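# Fold the towel in half on the table

## Task

Fold the towel a single time, end over end, so its opposite edges roughly match, with no extra folds. It must finish lying flat and entirely on the table, away from the basket, with no bumps or raised parts. Then open the grippers and move them away: a fold that stays only while the robot holds it does not count.

## Robot and tools

ROBOT. Two arms, left_arm and right_arm, each a six-joint arm with a two-finger parallel gripper. In the shared scene frame the origin sits on the table surface midway between the arms, +x points out across the table, +z points up, and left_arm is on the +y side. The words left and right are arm names only, not sides of any camera picture. Bases: left_arm at (-0.039, +0.236, 0) m, quat_wxyz (+0.995, 0, 0, -0.104); right_arm at (+0.005, -0.297, 0) m, quat_wxyz (+0.995, 0, 0, -0.098). Joint ranges in rad, base to hand: waist -2.618 to 3.054, shoulder 0 to 3.142, elbow 0 to 3.142, wrist pitch -1.571 to 1.571, wrist yaw -1.571 to 1.571, wrist roll -2.094 to 2.094. Elbows stop just before fully straight.

GRIPPER AXES. The fingers extend along the gripper's +z and close along its y axis. The reported end_effector_position is the point between the pads, roughly 1 cm short of the fingertips. A wrist camera mount sits on each hand and can bump into things.

execute_actions. Argument actions: a list of up to 15 actions. Each action is a table of up to 15 rows; each row is one control step of 1/30 s, and a table with fewer rows repeats its final row until 15 steps (0.5 s) have passed. Every row is one list of 14 numbers, each in [-1, 1], covering both arms even if one is idle: left_arm dx, dy, dz, rx, ry, rz, opening, then right_arm dx, dy, dz, rx, ry, rz, opening. dx to rz are an offset, not a pose: a target relative to where that gripper was measured when the action began (for the first action in a call, the last pose a result reported), expressed in the gripper's own axes. Rows do not add up; each is measured from that same start. Scale: 1.0 equals 0.6 m of translation or 180 degrees of rotation; rx, ry, rz form a single rotation vector. opening is absolute, not an offset: +1 fully open (0.094 m), -1 closed. An empty list just returns the current state and images.

Per step, the controller limits each commanded pose to within 70 mm and 16 degrees of the measured one, favouring position over orientation when both cannot be met. After an action an arm goes only as far as its last clipped pose, so long moves need further actions.

move. Argument target: one row of 14 numbers laid out as above, offsets in each gripper's own axes from the pose in the latest result that reported one; openings absolute and sent when the move begins. speed: top path speed in m/s, 0.002 to 0.5, default 0.25; turning is capped at twice that in rad/s. Each hand follows a straight line, both finishing together, lasting 0.5 to 10 s (cut off at 10 s). Paths ignore obstacles and the other arm; hands may lag, wander or overshoot speed, notably near full reach. blocking=false returns after 0.5 s while motion continues; until a result shows it ended, use wait or stop before sending anything else. The result adds a move: line giving the ending (done, off_target, moving, held, fault), any limits (paced = pose was clipped; held = some steps blocked, after which the arm may surge), and each gripper's distance from its target. If only one arm is named, the other finished fine.

wait: seconds, 0 to 10; arms keep their last command, a running move continues, returns early if it ends. stop: no arguments; brakes a running move (needs stopping room; fingers keep moving). zoom_image: camera (cam_high, cam_left_wrist or cam_right_wrist) and region [x0, y0, x1, y1] in that camera's pixels, top-left origin, at most 504 by 504. read_manual: section "licences"; no motion. finished_scene: scene, the number of the scene being closed; irreversible, reports success. Between replies the robot keeps holding its last command.

RESULTS. The state line gives each gripper's end_effector_position (m) and end_effector_quat_wxyz in the scene frame; readings drift more at long reach. Hand target lines show where the controller is now steering. A pose unreachable line means a clearance check altered or blocked that arm's command. grip_measured is finger opening on the command scale; the last Joint positions value is opening in metres (each gripper may read up to about 1 mm off). Joint torques follow the joint order and include offsets, friction and noise. Action calls list end_effector_position at some steps; HELD marks steps where that arm was held back. FAULT lines mean an arm stopped. Images: cam_high 504x504 pinhole, cam_left_wrist and cam_right_wrist 616x616 fisheye; calibrations are given and may be a few degrees or millimetres off.

PRACTICE. Arms tend to settle about a centimetre low and can keep sinking under zero offsets; to hold a pose, send the correcting offset in a reply's first call, zeros afterwards, aiming higher if it still sags. To grip, command an opening about 0.03 below grip_measured; thin cloth gets less pad force. Something may occasionally tug held items or nudge loose ones. Motor heat builds while holding loads: MOTOR HOT from 75 °C, a 10 s stop at 90 °C, and at 100 °C the arm goes limp and drops.

AVOID. Knocking or placing anything off the table, letting the arms strike or push each other, dropping or slipping the towel, slamming down, and hard presses: contact force grows with speed and with how far the target lies beyond the surface.

Each tool is called after "Call:" by a JSON object that holds its "api" and its "payload", one argument or row to a line.

## Session

Call:
{"api": "execute_actions", "payload": {
  "actions": []
}}

Scene clock: 0.00 s.
left_arm: end_effector_position=(+0.1282, -0.1816, +0.0581) grip_measured=+1.000 end_effector_quat_wxyz=(+0.296, +0.310, +0.897, -0.107) | right_arm: end_effector_position=(+0.2518, -0.3707, +0.0439) grip_measured=+1.000 end_effector_quat_wxyz=(+0.229, +0.167, +0.958, -0.037)
Joint positions: left_arm=[-1.129  1.868  1.18  -0.35  -0.373 -0.568  0.094] | right_arm=[-0.079  1.146  0.526 -0.483  0.026  0.064  0.094]
Joint velocities: left_arm=[-0.017  0.002 -0.002 -0.022  0.007 -0.081  0.   ] | right_arm=[ 0.012  0.002 -0.007  0.007 -0.081 -0.066  0.   ]
Joint torques (N m, as the arm reports them, + toward a larger angle): no reading
Hand target (left_arm): +0.128, -0.179, +0.057; +0.294, +0.311, +0.898, -0.100
Hand target (right_arm): +0.258, -0.373, +0.051; +0.243, +0.167, +0.955, -0.039

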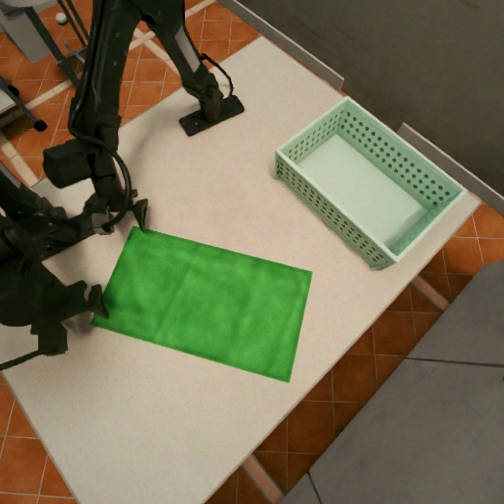

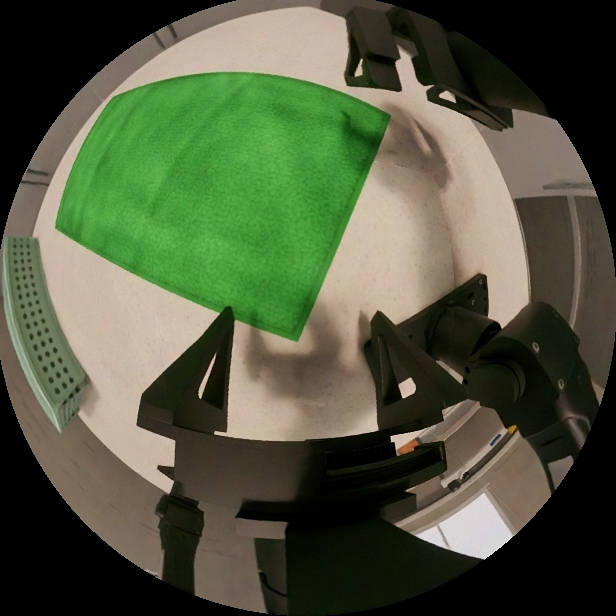

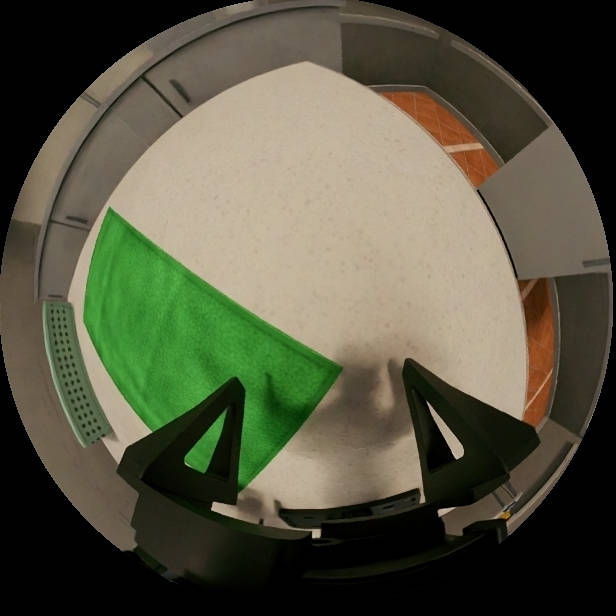

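Call:
{"api": "move", "payload": {
  "target": [0.042,0,0.027,0,0,0,0.2,0.033,0,0.01,0,0,0,0.2],
  "speed": 0.1
}}

Scene clock: 9.67 s.
left_arm: end_effector_position=(+0.1248, -0.1813, +0.0424) grip_measured=+0.203 end_effector_quat_wxyz=(+0.301, +0.305, +0.896, -0.120) | right_arm: end_effector_position=(+0.2339, -0.3657, +0.0262) grip_measured=+0.202 end_effector_quat_wxyz=(+0.212, +0.168, +0.962, -0.035)
Joint positions: left_arm=[-1.136  1.88   1.11  -0.243 -0.373 -0.581  0.057] | right_arm=[-0.079  1.122  0.454 -0.471  0.026  0.064  0.056]
Joint velocities: left_arm=[-0.002 -0.002  0.002 -0.022  0.007  0.022 -0.001] | right_arm=[-0.027  0.002 -0.002 -0.007  0.022 -0.081 -0.001]
Joint torques (N m, as the arm reports them, + toward a larger angle): left_arm=[-0.73 -8.92  5.78  1.23 -0.24 -0.06] | right_arm=[ 0.33 -4.86  5.9   1.48  0.06  0.05]
Hand target (left_arm): +0.120, -0.175, +0.030; +0.295, +0.310, +0.897, -0.107
Hand target (right_arm): +0.238, -0.366, +0.029; +0.229, +0.167, +0.958, -0.037
Off the commanded pose (left_arm): 0.015 m, 2 deg.
Off the commanded pose (right_arm): 0.005 m, 2 deg.
move: off_target (left_arm)
camera_calibration (this result's frames):
cam_left_wrist: T_world_to_cam=[[-0.583435, -0.803681, 0.117054, -0.0775855], [-0.777531, 0.594363, 0.205371, 0.211777], [-0.234625, 0.0288077, -0.971659, 0.191018], [0, 0, 0, 1]] pos_world=[0.164215, -0.193729, 0.151193]
cam_right_wrist: T_world_to_cam=[[-0.466039, -0.877135, -0.115936, -0.203538], [-0.884544, 0.458984, 0.0831537, 0.412876], [-0.0197241, 0.141304, -0.98977, 0.171908], [0, 0, 0, 1]] pos_world=[0.273741, -0.392325, 0.11222]

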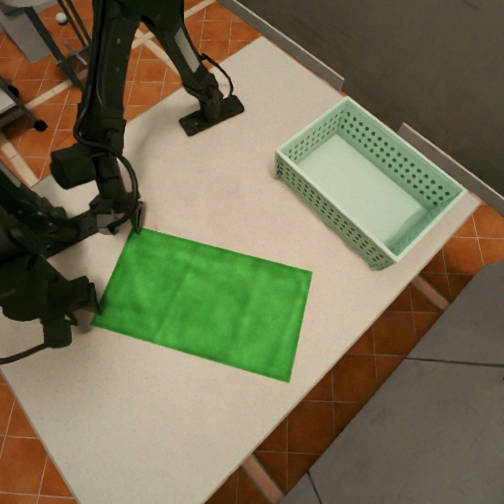

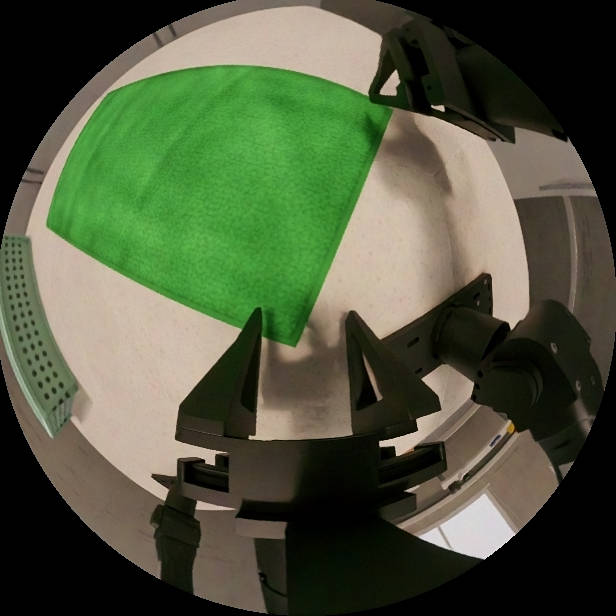

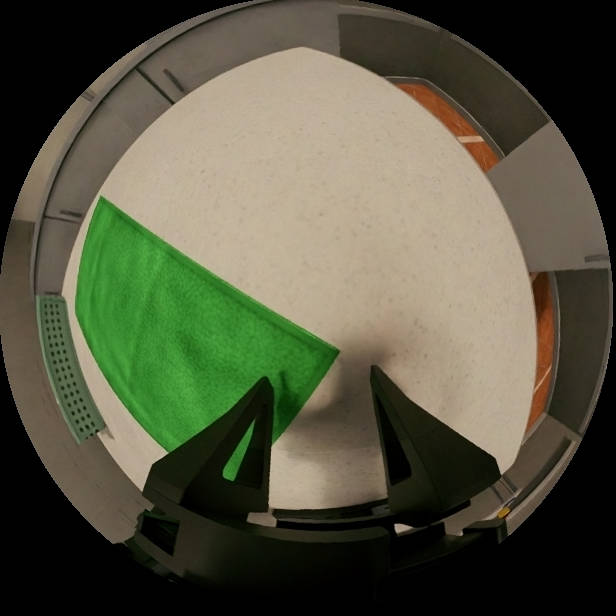

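Call:
{"api": "move", "payload": {
  "target": [0.036,0.015,0.048,0,0,0,0.2,0.004,0.012,0.028,0,0,0,0.2],
  "speed": 0.05
}}

Scene clock: 11.93 s.
left_arm: end_effector_position=(+0.1280, -0.1876, +0.0238) grip_measured=+0.203 end_effector_quat_wxyz=(+0.312, +0.300, +0.890, -0.140) | right_arm: end_effector_position=(+0.2398, -0.3613, +0.0135) grip_measured=+0.202 end_effector_quat_wxyz=(+0.208, +0.168, +0.963, -0.032)
Joint positions: left_arm=[-1.13   1.923  1.054 -0.093 -0.366 -0.571  0.057] | right_arm=[-0.05   1.188  0.436 -0.395  0.034  0.093  0.056]
Joint velocities: left_arm=[-0.012  0.007 -0.017  0.095 -0.022  0.007 -0.   ] | right_arm=[-0.002 -0.017  0.017  0.037 -0.037 -0.051  0.   ]
Joint torques (N m, as the arm reports them, + toward a larger angle): left_arm=[ 0.9  -8.63  4.97  1.32 -0.14  0.06] | right_arm=[ 0.66 -2.53  5.64  1.45  0.14  0.08]
Hand target (left_arm): +0.130, -0.175, +0.006; +0.301, +0.304, +0.896, -0.120
Hand target (right_arm): +0.241, -0.361, +0.010; +0.211, +0.167, +0.962, -0.036
Off the commanded pose (left_arm): 0.022 m, 3 deg.
Off the commanded pose (right_arm): 0.004 m, 0 deg.
move: off_target (left_arm)
camera_calibration (this result's frames):
cam_left_wrist: T_world_to_cam=[[-0.588695, -0.794749, 0.147689, -0.0769944], [-0.776504, 0.606762, 0.169946, 0.224832], [-0.224676, -0.0146343, -0.974324, 0.164501], [0, 0, 0, 1]] pos_world=[0.166216, -0.195203, 0.133439]
cam_right_wrist: T_world_to_cam=[[-0.466241, -0.876627, -0.118927, -0.198172], [-0.884292, 0.457952, 0.0911488, 0.41664], [-0.0254407, 0.147663, -0.98871, 0.162492], [0, 0, 0, 1]] pos_world=[0.280169, -0.388518, 0.0991132]

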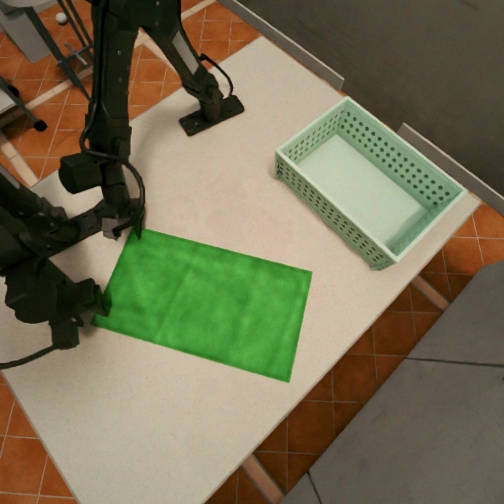

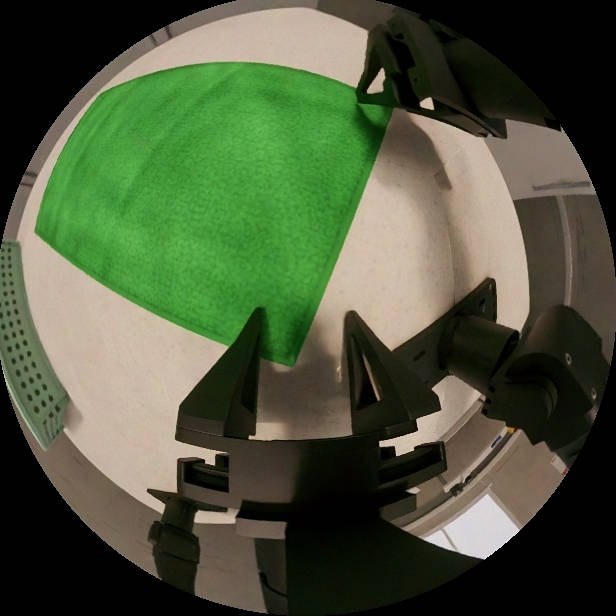

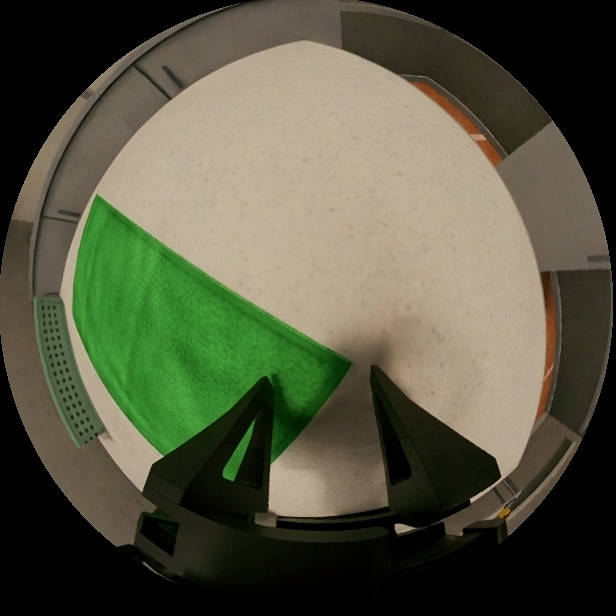

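Call:
{"api": "move", "payload": {
  "target": [0.06,0.04,0.022,-0.04,0.05,0,0.2,0.008,0,0.02,0,0,0,0.2],
  "speed": 0.05
}}

Scene clock: 15.03 s.
left_arm: end_effector_position=(+0.1289, -0.1826, +0.0196) grip_measured=+0.203 end_effector_quat_wxyz=(+0.296, +0.283, +0.905, -0.116) | right_arm: end_effector_position=(+0.2421, -0.3620, +0.0071) grip_measured=+0.202 end_effector_quat_wxyz=(+0.211, +0.168, +0.962, -0.033)
Joint positions: left_arm=[-1.13   1.945  1.106 -0.194 -0.379 -0.627  0.057] | right_arm=[-0.05   1.215  0.419 -0.345  0.034  0.093  0.056]
Joint velocities: left_arm=[ 0.012 -0.002 -0.002  0.051  0.022  0.037  0.   ] | right_arm=[-0.022  0.007  0.007  0.022  0.022  0.022 -0.   ]
Joint torques (N m, as the arm reports them, + toward a larger angle): left_arm=[ 0.54 -6.92  7.65  0.41 -0.13 -0.11] | right_arm=[-0.07 -1.9   5.25  1.47  0.03  0.  ]
Hand target (left_arm): +0.126, -0.158, -0.008; +0.260, +0.290, +0.919, -0.062
Hand target (right_arm): +0.240, -0.361, +0.001; +0.208, +0.168, +0.963, -0.033
Off the commanded pose (left_arm): 0.039 m, 8 deg.
Off the commanded pose (right_arm): 0.007 m, 0 deg.
move: off_target (left_arm)
camera_calibration (this result's frames):
cam_left_wrist: T_world_to_cam=[[-0.543784, -0.829486, 0.127484, -0.0836295], [-0.800304, 0.558271, 0.21874, 0.216559], [-0.252612, 0.0169213, -0.96742, 0.169994], [0, 0, 0, 1]] pos_world=[0.170779, -0.193145, 0.127747]
cam_right_wrist: T_world_to_cam=[[-0.46598, -0.876592, -0.120204, -0.198475], [-0.884579, 0.458546, 0.085176, 0.419859], [-0.0195455, 0.146021, -0.989088, 0.154301], [0, 0, 0, 1]] pos_world=[0.28193, -0.389037, 0.0929978]

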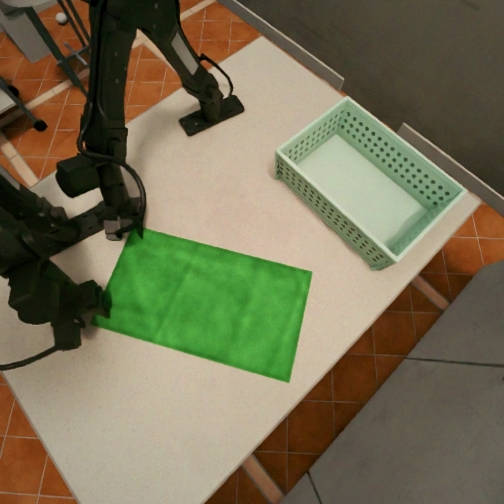

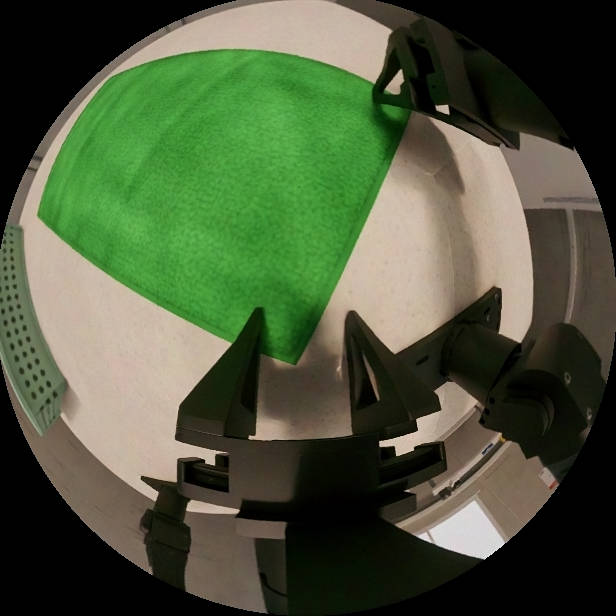

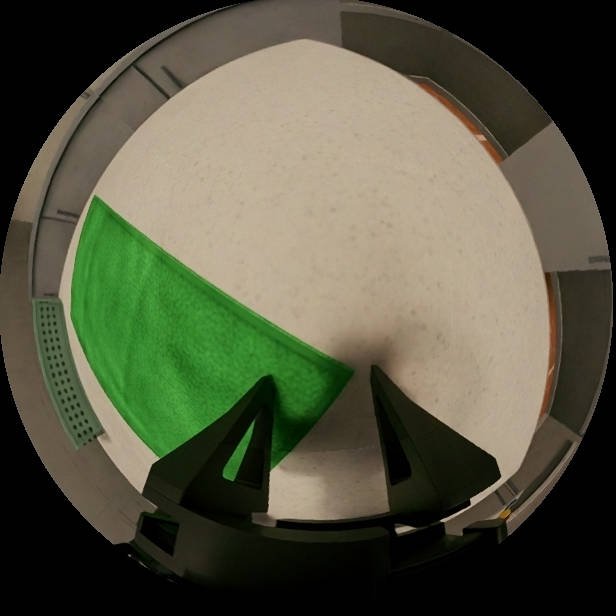

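Call:
{"api": "execute_actions", "payload": {
  "actions": [
    [[0.035,0.02,0.025,0,0.02,0.03,0.2,0.012,0,0.016,0,0,0,0.2]],
    [[0.035,0.02,0.025,0,0.02,0,-0.1,0.012,0,0.016,0,0,0,-0.1]],
    [[0.035,0.02,0.025,0,0.02,0,-0.45,0.012,0,0.016,0,0,0,-0.45]]
  ]
}}

Call:
{"api": "execute_actions", "payload": {
  "actions": [
    [[0.035,0.02,0.025,0,0.02,0,-0.75,0.012,0,0.016,0,0,0,-0.75]],
    [[0.035,0.02,0.025,0,0.02,0,-1,0.012,0,0.016,0,0,0,-1]]
  ]
}}

Call:
{"api": "move", "payload": {
  "target": [-0.05,0,-0.068,0,0,0,-1,-0.038,0,-0.08,0,0,0,-1],
  "speed": 0.08
}}

Scene clock: 18.03 s.
left_arm: end_effector_position=(+0.1385, -0.1930, +0.0216) grip_measured=-0.447 end_effector_quat_wxyz=(+0.296, +0.308, +0.892, -0.150) | right_arm: end_effector_position=(+0.2618, -0.3645, +0.0053) grip_measured=-0.448 end_effector_quat_wxyz=(+0.257, +0.166, +0.952, -0.030)
Joint positions: left_arm=[-1.086  1.945  1.086 -0.097 -0.301 -0.533  0.026] | right_arm=[-0.05   1.254  0.383 -0.177  0.021  0.093  0.026]
Joint velocities: left_arm=[-0.007 -0.022 -0.002  0.037 -0.022 -0.007  0.   ] | right_arm=[-0.002 -0.012 -0.002  0.007  0.051 -0.037  0.   ]
Joint torques (N m, as the arm reports them, + toward a larger angle): left_arm=[ 0.81 -8.15  4.73  1.19  0.02  0.06] | right_arm=[ 0.06 -2.28  4.47  1.44  0.08  0.02]
Hand target (left_arm): +0.136, -0.177, -0.003; +0.271, +0.317, +0.901, -0.124
Hand target (right_arm): +0.252, -0.363, -0.006; +0.240, +0.167, +0.956, -0.031
Off the commanded pose (left_arm): 0.030 m, 4 deg.
Off the commanded pose (right_arm): 0.015 m, 2 deg.
Step readings (end_effector_position; steps 1 to 15: 1st action; 16 to 30: 2nd action; 31 to 45: 3rd action):
0: left_arm (+0.1290, -0.1825, +0.0196) | right_arm (+0.2422, -0.3620, +0.0071)
1: left_arm (+0.1289, -0.1839, +0.0201) | right_arm (+0.2423, -0.3620, +0.0065)
2: left_arm (+0.1291, -0.1850, +0.0206) | right_arm (+0.2426, -0.3621, +0.0055)
4: left_arm (+0.1301, -0.1858, +0.0206) | right_arm (+0.2443, -0.3624, +0.0054)
8: left_arm (+0.1309, -0.1865, +0.0202) | right_arm (+0.2462, -0.3628, +0.0055)
15: left_arm (+0.1308, -0.1866, +0.0199) | right_arm (+0.2472, -0.3630, +0.0056)
16: left_arm (+0.1310, -0.1869, +0.0199) | right_arm (+0.2476, -0.3630, +0.0053)
17: left_arm (+0.1320, -0.1874, +0.0201) | right_arm (+0.2492, -0.3629, +0.0052)
19: left_arm (+0.1344, -0.1879, +0.0203) | right_arm (+0.2511, -0.3629, +0.0051)
23: left_arm (+0.1352, -0.1893, +0.0207) | right_arm (+0.2533, -0.3634, +0.0052)
30: left_arm (+0.1351, -0.1900, +0.0210) | right_arm (+0.2541, -0.3636, +0.0053)
31: left_arm (+0.1354, -0.1903, +0.0210) | right_arm (+0.2548, -0.3637, +0.0052)
32: left_arm (+0.1359, -0.1909, +0.0210) | right_arm (+0.2564, -0.3635, +0.0051)
34: left_arm (+0.1379, -0.1913, +0.0211) | right_arm (+0.2589, -0.3638, +0.0052)
38: left_arm (+0.1388, -0.1925, +0.0216) | right_arm (+0.2609, -0.3643, +0.0052)
45: end_effector_position above
camera_calibration (this result's frames):
cam_left_wrist: T_world_to_cam=[[-0.602208, -0.780227, 0.169089, -0.0705381], [-0.75585, 0.625398, 0.193824, 0.236853], [-0.256975, -0.0110835, -0.966354, 0.169633], [0, 0, 0, 1]] pos_world=[0.180138, -0.201283, 0.129945]
cam_right_wrist: T_world_to_cam=[[-0.448323, -0.880702, -0.152872, -0.197691], [-0.890982, 0.45403, -0.00273455, 0.439117], [0.0718169, 0.13498, -0.988242, 0.125416], [0, 0, 0, 1]] pos_world=[0.293609, -0.390408, 0.0949204]

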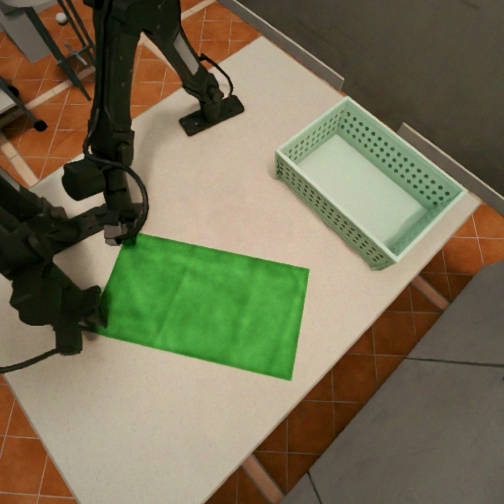

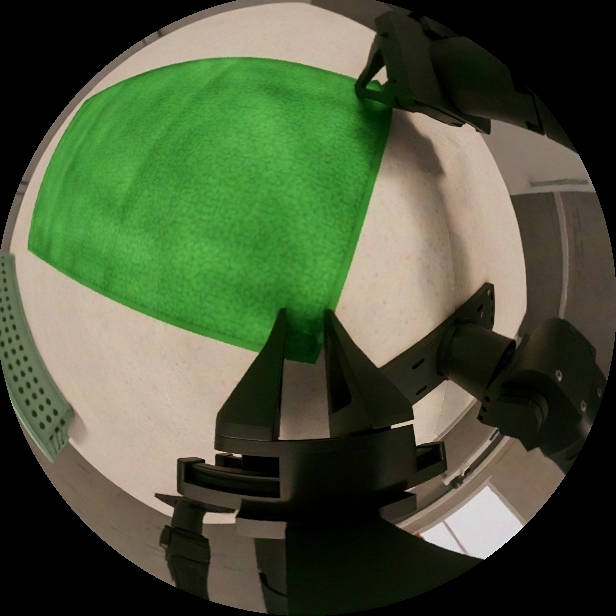

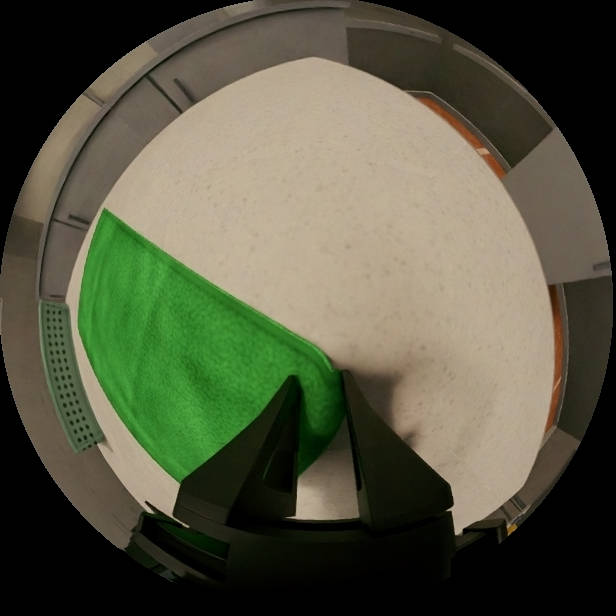

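Scene clock: 19.03 s.
left_arm: end_effector_position=(+0.1435, -0.2033, +0.0210) grip_measured=-0.980 end_effector_quat_wxyz=(+0.288, +0.301, +0.890, -0.185) | right_arm: end_effector_position=(+0.2800, -0.3670, +0.0069) grip_measured=-0.944 end_effector_quat_wxyz=(+0.292, +0.163, +0.942, -0.027)
Joint positions: left_arm=[-1.058  1.961  1.083 -0.028 -0.234 -0.532  0.001] | right_arm=[-0.05   1.301  0.372 -0.048  0.01   0.093  0.003]
Joint velocities: left_arm=[ 0.017 -0.002  0.002  0.022 -0.066 -0.007 -0.   ] | right_arm=[-0.007 -0.007  0.002  0.022 -0.007 -0.007  0.001]
Joint torques (N m, as the arm reports them, + toward a larger angle): left_arm=[ 0.82 -8.63  4.85  1.21  0.    0.05] | right_arm=[ 0.11 -2.57  4.06  1.52  0.08  0.03]
Hand target (left_arm): +0.141, -0.186, -0.004; +0.264, +0.309, +0.900, -0.158
Hand target (right_arm): +0.269, -0.365, -0.006; +0.273, +0.164, +0.947, -0.028
Off the commanded pose (left_arm): 0.031 m, 5 deg.
Off the commanded pose (right_arm): 0.017 m, 2 deg.
Step readings (end_effector_position; steps 1 to 15: 1st action; 16 to 30: 2nd action):
0: left_arm (+0.1385, -0.1930, +0.0216) | right_arm (+0.2618, -0.3645, +0.0053)
1: left_arm (+0.1385, -0.1934, +0.0216) | right_arm (+0.2626, -0.3646, +0.0052)
2: left_arm (+0.1386, -0.1940, +0.0213) | right_arm (+0.2646, -0.3643, +0.0053)
4: left_arm (+0.1402, -0.1949, +0.0209) | right_arm (+0.2672, -0.3647, +0.0054)
8: left_arm (+0.1414, -0.1967, +0.0211) | right_arm (+0.2693, -0.3652, +0.0055)
15: left_arm (+0.1411, -0.1975, +0.0212) | right_arm (+0.2702, -0.3654, +0.0056)
16: left_arm (+0.1411, -0.1982, +0.0211) | right_arm (+0.2711, -0.3655, +0.0055)
17: left_arm (+0.1413, -0.1992, +0.0209) | right_arm (+0.2732, -0.3655, +0.0057)
19: left_arm (+0.1428, -0.2007, +0.0206) | right_arm (+0.2768, -0.3662, +0.0066)
23: left_arm (+0.1439, -0.2024, +0.0209) | right_arm (+0.2792, -0.3668, +0.0068)
30: end_effector_position above
camera_calibration (this result's frames):
cam_left_wrist: T_world_to_cam=[[-0.603627, -0.760261, 0.240077, -0.0726723], [-0.741604, 0.645964, 0.18098, 0.24966], [-0.292673, -0.0687976, -0.953735, 0.163369], [0, 0, 0, 1]] pos_world=[0.189095, -0.205282, 0.128074]
cam_right_wrist: T_world_to_cam=[[-0.431084, -0.8847, -0.177408, -0.197606], [-0.891086, 0.448329, -0.0704784, 0.454797], [0.141889, 0.127703, -0.981611, 0.103629], [0, 0, 0, 1]] pos_world=[0.305375, -0.391954, 0.0987204]

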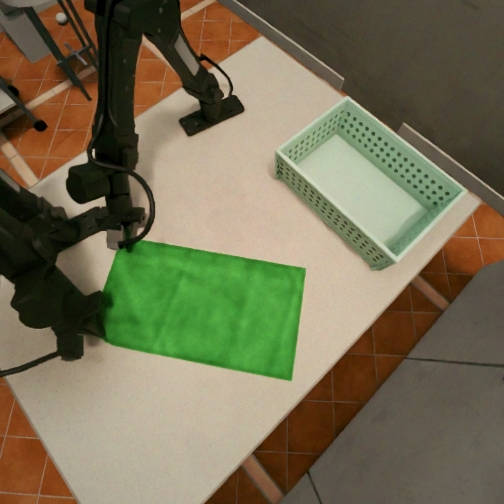

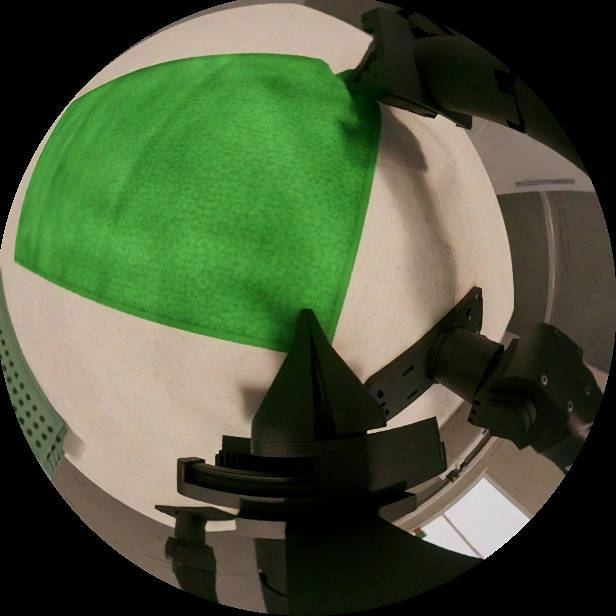

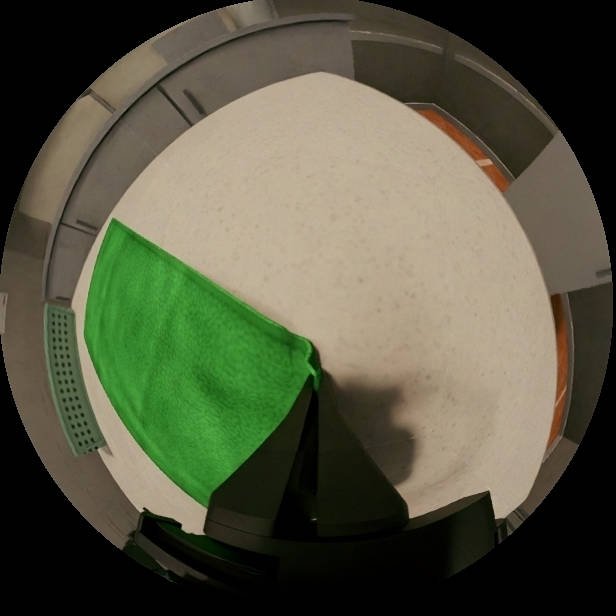

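Scene clock: 20.33 s.
left_arm: end_effector_position=(+0.1406, -0.1967, +0.0640) grip_measured=-0.980 end_effector_quat_wxyz=(+0.289, +0.303, +0.888, -0.188) | right_arm: end_effector_position=(+0.2616, -0.3623, +0.0399) grip_measured=-0.944 end_effector_quat_wxyz=(+0.268, +0.164, +0.949, -0.025)
Joint positions: left_arm=[-1.058  1.846  1.12  -0.174 -0.23  -0.527  0.001] | right_arm=[-0.05   1.125  0.457 -0.358  0.009  0.093  0.003]
Joint velocities: left_arm=[-0.002  0.007 -0.007 -0.022 -0.051  0.081  0.   ] | right_arm=[ 0.002 -0.017 -0.017 -0.022  0.022 -0.007  0.   ]
Joint torques (N m, as the arm reports them, + toward a larger angle): left_arm=[  1.02 -10.72  10.07   1.16  -0.06   0.05] | right_arm=[-0.56 -5.07 10.34  1.26 -0.01 -0.05]
Hand target (left_arm): +0.146, -0.195, +0.071; +0.289, +0.301, +0.890, -0.185
Hand target (right_arm): +0.272, -0.366, +0.058; +0.292, +0.163, +0.942, -0.027
Off the commanded pose (left_arm): 0.009 m, 0 deg.
Off the commanded pose (right_arm): 0.022 m, 3 deg.
move: off_target (right_arm)
camera_calibration (this result's frames):
cam_left_wrist: T_world_to_cam=[[-0.608813, -0.755234, 0.242835, -0.0782024], [-0.737429, 0.651614, 0.177755, 0.236176], [-0.292481, -0.070854, -0.953643, 0.203589], [0, 0, 0, 1]] pos_world=[0.186098, -0.198531, 0.17116]
cam_right_wrist: T_world_to_cam=[[-0.438998, -0.8827, -0.167695, -0.193108], [-0.893376, 0.448712, -0.0231835, 0.437542], [0.0957107, 0.139637, -0.985566, 0.154629], [0, 0, 0, 1]] pos_world=[0.291316, -0.388378, 0.130158]

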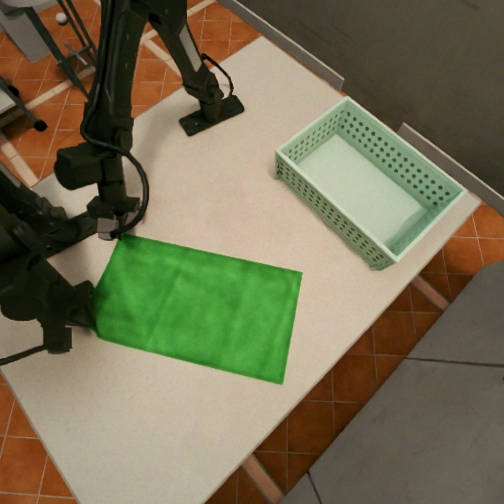

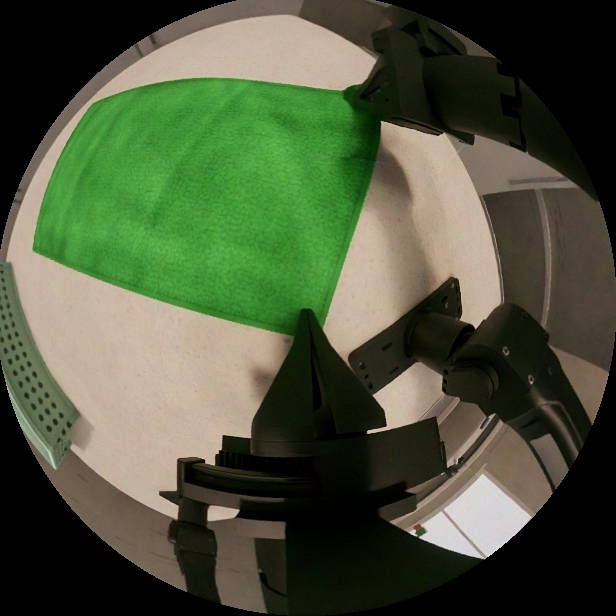

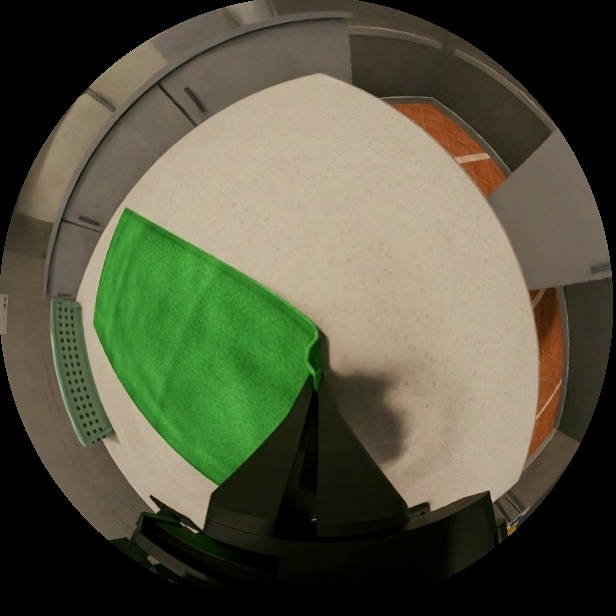

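Call:
{"api": "move", "payload": {
  "target": [0.055,-0.007,0.01,-0.02,0.07,0.1,0.1,0,0,0,0,0,0,-1],
  "speed": 0.15
}}

Scene clock: 23.70 s.
left_arm: end_effector_position=(+0.1242, -0.1864, +0.0423) grip_measured=+0.097 end_effector_quat_wxyz=(+0.233, +0.437, +0.864, -0.086) | right_arm: end_effector_position=(+0.2614, -0.3623, +0.0398) grip_measured=-0.944 end_effector_quat_wxyz=(+0.268, +0.164, +0.949, -0.025)
Joint positions: left_arm=[-1.082  1.933  1.268 -0.451 -0.219 -0.303  0.052] | right_arm=[-0.05   1.125  0.457 -0.359  0.009  0.093  0.003]
Joint velocities: left_arm=[ 0.002 -0.017  0.017  0.051  0.022 -0.051 -0.001] | right_arm=[-0.012 -0.007  0.007 -0.022 -0.066 -0.037 -0.   ]
Joint torques (N m, as the arm reports them, + toward a larger angle): left_arm=[-0.75 -9.31 10.21  0.85 -0.09  0.05] | right_arm=[-0.06 -2.97  7.13  1.4   0.02  0.01]
Hand target (left_arm): +0.119, -0.188, +0.040; +0.225, +0.448, +0.862, -0.079
Hand target (right_arm): +0.262, -0.362, +0.040; +0.269, +0.164, +0.949, -0.025
Off the commanded pose (left_arm): 0.007 m, 2 deg.
Off the commanded pose (right_arm): 0.000 m, 0 deg.
move: done
camera_calibration (this result's frames):
cam_left_wrist: T_world_to_cam=[[-0.764499, -0.644224, 0.0227481, -0.0257744], [-0.595845, 0.719673, 0.356427, 0.20876], [-0.24599, 0.258934, -0.934046, 0.233719], [0, 0, 0, 1]] pos_world=[0.162176, -0.227361, 0.144483]
cam_right_wrist: T_world_to_cam=[[-0.439184, -0.882653, -0.167453, -0.193128], [-0.893401, 0.448718, -0.0220669, 0.437265], [0.0946167, 0.139912, -0.985633, 0.154886], [0, 0, 0, 1]] pos_world=[0.29118, -0.388344, 0.12997]

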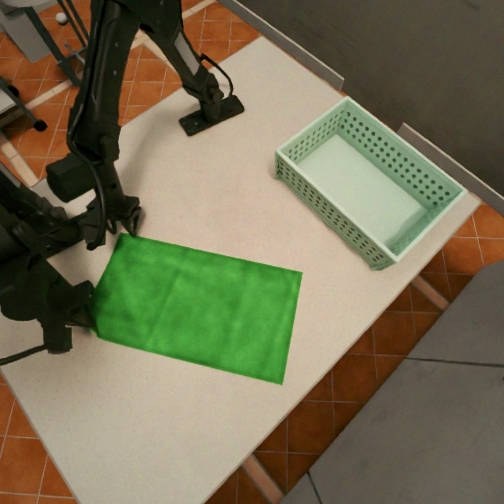

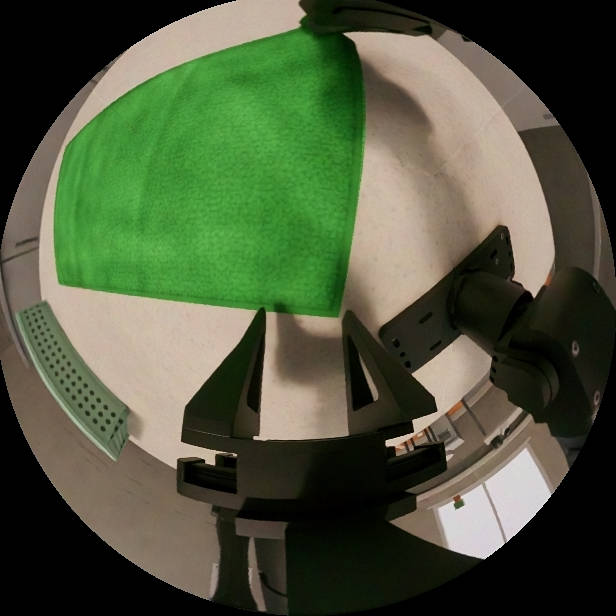

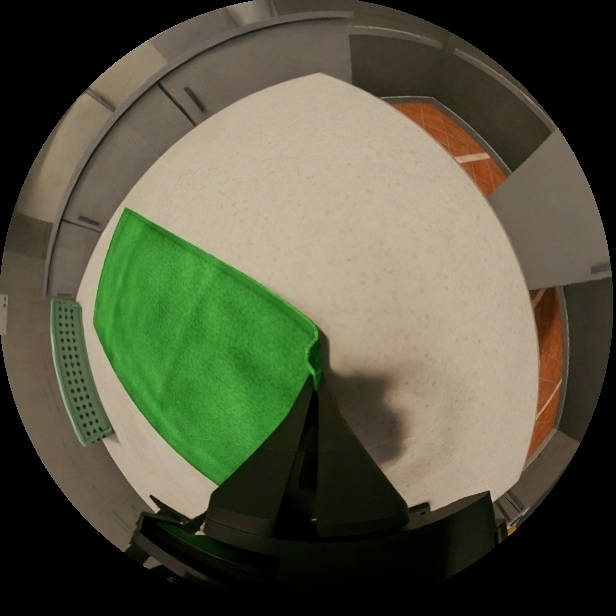

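Call:
{"api": "move", "payload": {
  "target": [0.04,-0.032,0.07,0,0,0,0.1,0,0,0,0,0,0,-1],
  "speed": 0.06
}}

Scene clock: 25.60 s.
left_arm: end_effector_position=(+0.1193, -0.2100, +0.0203) grip_measured=+0.097 end_effector_quat_wxyz=(+0.255, +0.428, +0.860, -0.112) | right_arm: end_effector_position=(+0.2614, -0.3623, +0.0398) grip_measured=-0.944 end_effector_quat_wxyz=(+0.268, +0.164, +0.949, -0.025)
Joint positions: left_arm=[-1.11   2.007  1.244 -0.288 -0.231 -0.333  0.052] | right_arm=[-0.05   1.125  0.457 -0.359  0.009  0.093  0.003]
Joint velocities: left_arm=[-0.012 -0.012 -0.007  0.022 -0.037  0.022 -0.001] | right_arm=[-0.007  0.002 -0.002  0.037 -0.037 -0.066 -0.   ]
Joint torques (N m, as the arm reports them, + toward a larger angle): left_arm=[-0.81 -8.77  4.45  1.14 -0.16 -0.05] | right_arm=[-0.06 -2.95  7.12  1.39  0.02  0.01]
Hand target (left_arm): +0.111, -0.195, -0.006; +0.233, +0.437, +0.864, -0.086
Hand target (right_arm): +0.261, -0.362, +0.040; +0.268, +0.164, +0.949, -0.025
Off the commanded pose (left_arm): 0.032 m, 4 deg.
Off the commanded pose (right_arm): 0.000 m, 0 deg.
move: off_target (left_arm)
camera_calibration (this result's frames):
cam_left_wrist: T_world_to_cam=[[-0.762556, -0.644504, 0.0558878, -0.0451868], [-0.603686, 0.739984, 0.296624, 0.237112], [-0.232532, 0.192454, -0.953357, 0.202848], [0, 0, 0, 1]] pos_world=[0.155852, -0.243621, 0.125579]
cam_right_wrist: T_world_to_cam=[[-0.439184, -0.882653, -0.167453, -0.193128], [-0.893401, 0.448718, -0.0220669, 0.437265], [0.0946167, 0.139912, -0.985633, 0.154886], [0, 0, 0, 1]] pos_world=[0.29118, -0.388344, 0.12997]

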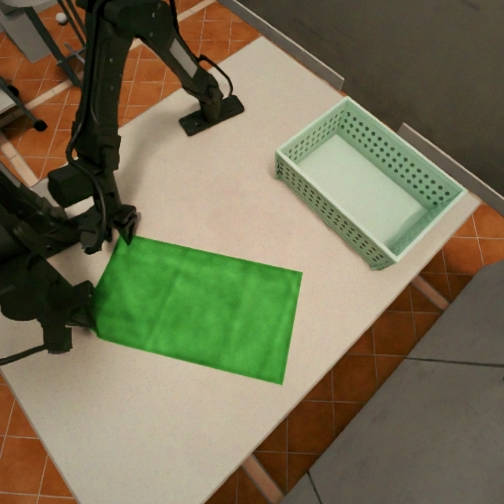

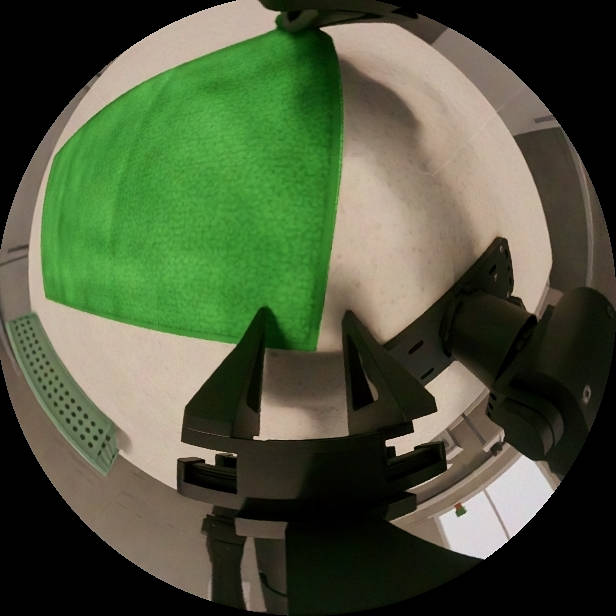

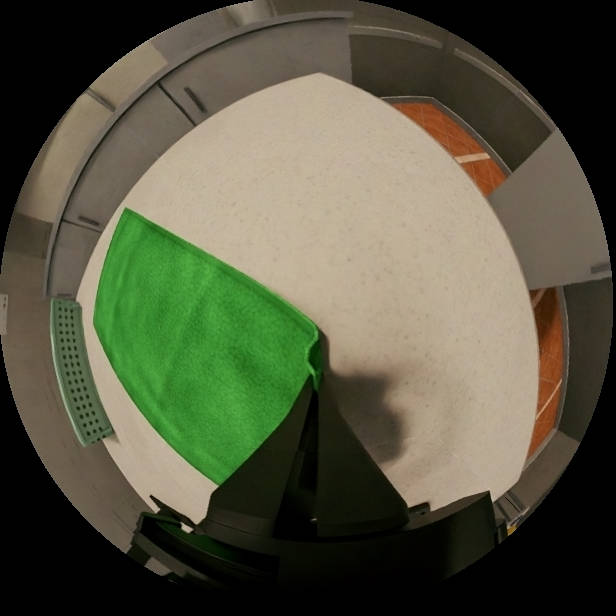

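Call:
{"api": "execute_actions", "payload": {
  "actions": [
    [[0.055,0.003,0.026,-0.013,0.033,0.009,0.1,0,0,0,0,0,0,-1]],
    [[0.055,0.003,0.026,-0.013,0.033,0.009,-0.1,0,0,0,0,0,0,-1],[0.055,0.003,0.026,-0.013,0.033,0.009,-0.2,0,0,0,0,0,0,-1],[0.055,0.003,0.026,-0.013,0.033,0.009,-0.3,0,0,0,0,0,0,-1],[0.055,0.003,0.026,-0.013,0.033,0.009,-0.4,0,0,0,0,0,0,-1],[0.055,0.003,0.026,-0.013,0.033,0.009,-0.5,0,0,0,0,0,0,-1],[0.055,0.003,0.026,-0.013,0.033,0.009,-0.6,0,0,0,0,0,0,-1]],
    [[0.055,0.003,0.026,-0.013,0.033,0.009,-0.7,0,0,0,0,0,0,-1],[0.055,0.003,0.026,-0.013,0.033,0.009,-0.8,0,0,0,0,0,0,-1],[0.055,0.003,0.026,-0.013,0.033,0.009,-0.9,0,0,0,0,0,0,-1],[0.055,0.003,0.026,-0.013,0.033,0.009,-1,0,0,0,0,0,0,-1]]
  ]
}}

Scene clock: 28.63 s.
left_arm: end_effector_position=(+0.1210, -0.2092, +0.0191) grip_measured=-0.965 end_effector_quat_wxyz=(+0.266, +0.418, +0.863, -0.102) | right_arm: end_effector_position=(+0.2614, -0.3623, +0.0398) grip_measured=-0.944 end_effector_quat_wxyz=(+0.268, +0.164, +0.949, -0.025)
Joint positions: left_arm=[-1.12   2.014  1.244 -0.284 -0.27  -0.354  0.002] | right_arm=[-0.05   1.125  0.457 -0.359  0.009  0.093  0.003]
Joint velocities: left_arm=[-0.002 -0.002  0.007 -0.125 -0.037 -0.051 -0.001] | right_arm=[ 0.007  0.017 -0.012  0.022  0.022 -0.007  0.001]
Joint torques (N m, as the arm reports them, + toward a larger angle): left_arm=[-0.77 -7.57  7.62  0.6  -0.05 -0.06] | right_arm=[-0.07 -2.96  7.12  1.39  0.03  0.01]
Hand target (left_arm): +0.110, -0.192, -0.010; +0.226, +0.434, +0.870, -0.063
Hand target (right_arm): +0.261, -0.362, +0.040; +0.268, +0.164, +0.949, -0.025
Off the commanded pose (left_arm): 0.037 m, 7 deg.
Off the commanded pose (right_arm): 0.000 m, 0 deg.
Step readings (end_effector_position; steps 1 to 15: 1st action; 16 to 30: 2nd action; 31 to 45: 3rd action):
0: left_arm (+0.1194, -0.2101, +0.0203) | right_arm (+0.2614, -0.3623, +0.0398)
1: left_arm (+0.1193, -0.2096, +0.0193) | right_arm (+0.2614, -0.3623, +0.0398)
2: left_arm (+0.1193, -0.2096, +0.0192) | right_arm (+0.2614, -0.3623, +0.0398)
4: left_arm (+0.1192, -0.2095, +0.0193) | right_arm (+0.2614, -0.3623, +0.0398)
8: left_arm (+0.1192, -0.2095, +0.0194) | right_arm (+0.2614, -0.3623, +0.0398)
15: left_arm (+0.1192, -0.2095, +0.0194) | right_arm (+0.2614, -0.3623, +0.0398)
16: left_arm (+0.1191, -0.2095, +0.0194) | right_arm (+0.2614, -0.3623, +0.0398)
17: left_arm (+0.1187, -0.2097, +0.0190) | right_arm (+0.2614, -0.3623, +0.0398)
19: left_arm (+0.1178, -0.2104, +0.0190) | right_arm (+0.2614, -0.3623, +0.0398)
23: left_arm (+0.1191, -0.2097, +0.0188) | right_arm (+0.2614, -0.3623, +0.0398)
30: left_arm (+0.1194, -0.2096, +0.0189) | right_arm (+0.2614, -0.3623, +0.0398)
31: left_arm (+0.1198, -0.2095, +0.0190) | right_arm (+0.2614, -0.3623, +0.0398)
32: left_arm (+0.1206, -0.2091, +0.0188) | right_arm (+0.2614, -0.3623, +0.0398)
34: left_arm (+0.1215, -0.2088, +0.0189) | right_arm (+0.2614, -0.3623, +0.0398)
38: left_arm (+0.1210, -0.2092, +0.0191) | right_arm (+0.2614, -0.3623, +0.0398)
45: end_effector_position above
camera_calibration (this result's frames):
cam_left_wrist: T_world_to_cam=[[-0.746436, -0.664551, 0.0347108, -0.0490768], [-0.629972, 0.722477, 0.284891, 0.23764], [-0.214402, 0.190786, -0.957931, 0.19953], [0, 0, 0, 1]] pos_world=[0.155854, -0.242371, 0.125138]
cam_right_wrist: T_world_to_cam=[[-0.439184, -0.882653, -0.167453, -0.193128], [-0.893401, 0.448718, -0.0220669, 0.437265], [0.0946167, 0.139912, -0.985633, 0.154886], [0, 0, 0, 1]] pos_world=[0.29118, -0.388344, 0.12997]

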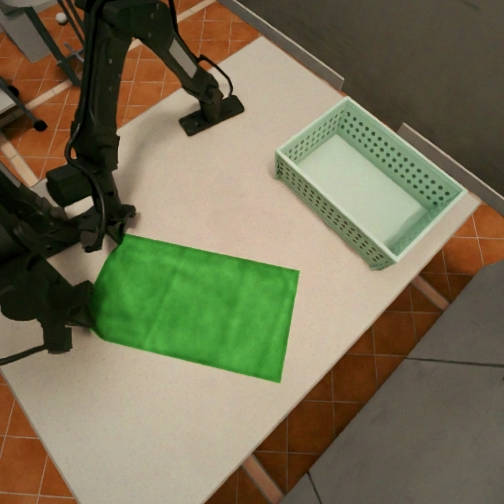

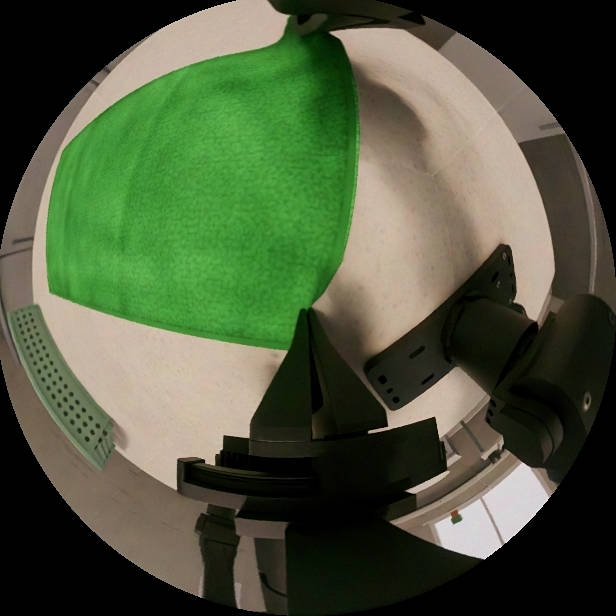

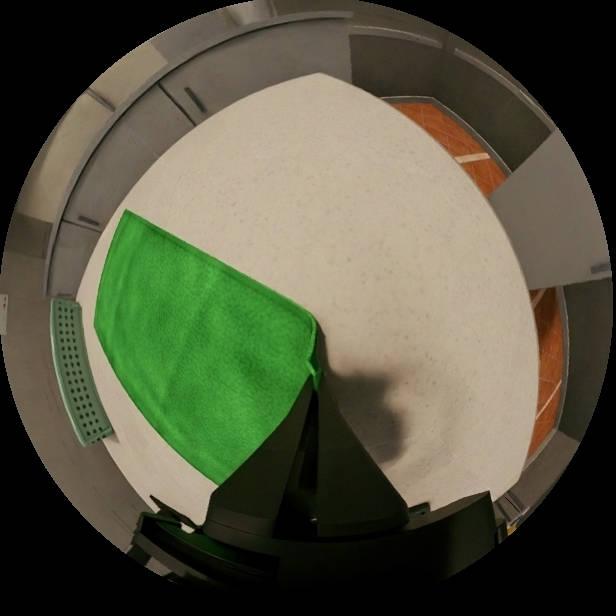

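Call:
{"api": "move", "payload": {
  "target": [-0.065,0.11,-0.12,0,0,-0.08,-1,-0.088,0.057,-0.067,0,0,0,-1],
  "speed": 0.1
}}

Scene clock: 32.23 s.
left_arm: end_effector_position=(+0.1619, -0.1669, +0.0958) grip_measured=-0.965 end_effector_quat_wxyz=(+0.254, +0.312, +0.905, -0.135) | right_arm: end_effector_position=(+0.2847, -0.3393, +0.0893) grip_measured=-0.944 end_effector_quat_wxyz=(+0.253, +0.163, +0.953, -0.023)
Joint positions: left_arm=[-0.981  1.793  1.265 -0.491 -0.2   -0.467  0.002] | right_arm=[ 0.091  1.163  0.703 -0.601  0.076  0.214  0.003]
Joint velocities: left_arm=[-0.002 -0.017  0.007  0.022  0.037 -0.007 -0.002] | right_arm=[-0.022  0.012 -0.007 -0.007 -0.022  0.051  0.001]
Joint torques (N m, as the arm reports them, + toward a larger angle): left_arm=[  0.67 -10.59  10.37   0.93  -0.07  -0.04] | right_arm=[ 0.6  -3.05 10.79  1.31  0.17  0.08]
Hand target (left_arm): +0.164, -0.164, +0.104; +0.251, +0.307, +0.908, -0.135
Hand target (right_arm): +0.294, -0.340, +0.103; +0.268, +0.163, +0.949, -0.027
Off the commanded pose (left_arm): 0.009 m, 1 deg.
Off the commanded pose (right_arm): 0.017 m, 2 deg.
move: off_target (right_arm)
camera_calibration (this result's frames):
cam_left_wrist: T_world_to_cam=[[-0.592177, -0.788618, 0.165551, -0.0512755], [-0.736881, 0.613111, 0.284782, 0.210057], [-0.326086, 0.0466495, -0.944189, 0.266368], [0, 0, 0, 1]] pos_world=[0.211281, -0.181651, 0.20017]
cam_right_wrist: T_world_to_cam=[[-0.440647, -0.883012, -0.161614, -0.154557], [-0.895314, 0.445368, 0.00774517, 0.445567], [0.0651387, 0.148108, -0.986824, 0.209566], [0, 0, 0, 1]] pos_world=[0.317167, -0.365956, 0.178375]

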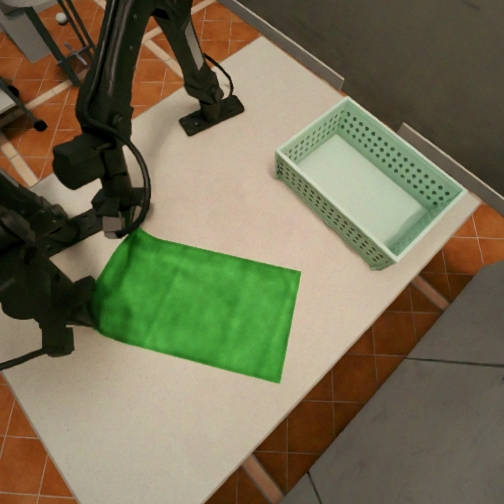

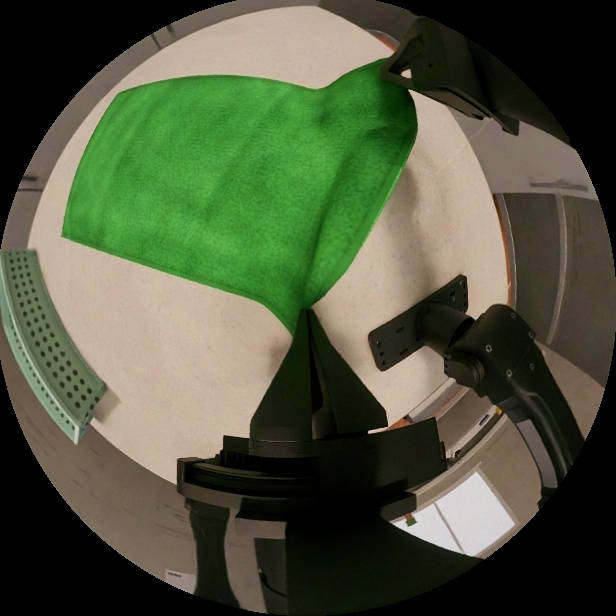

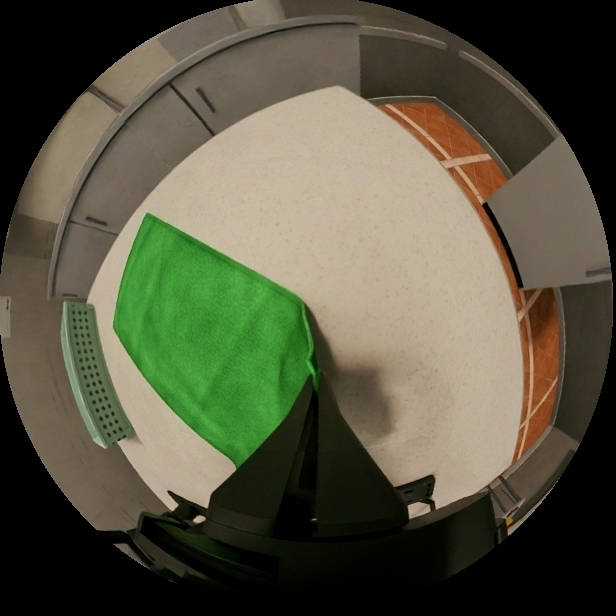

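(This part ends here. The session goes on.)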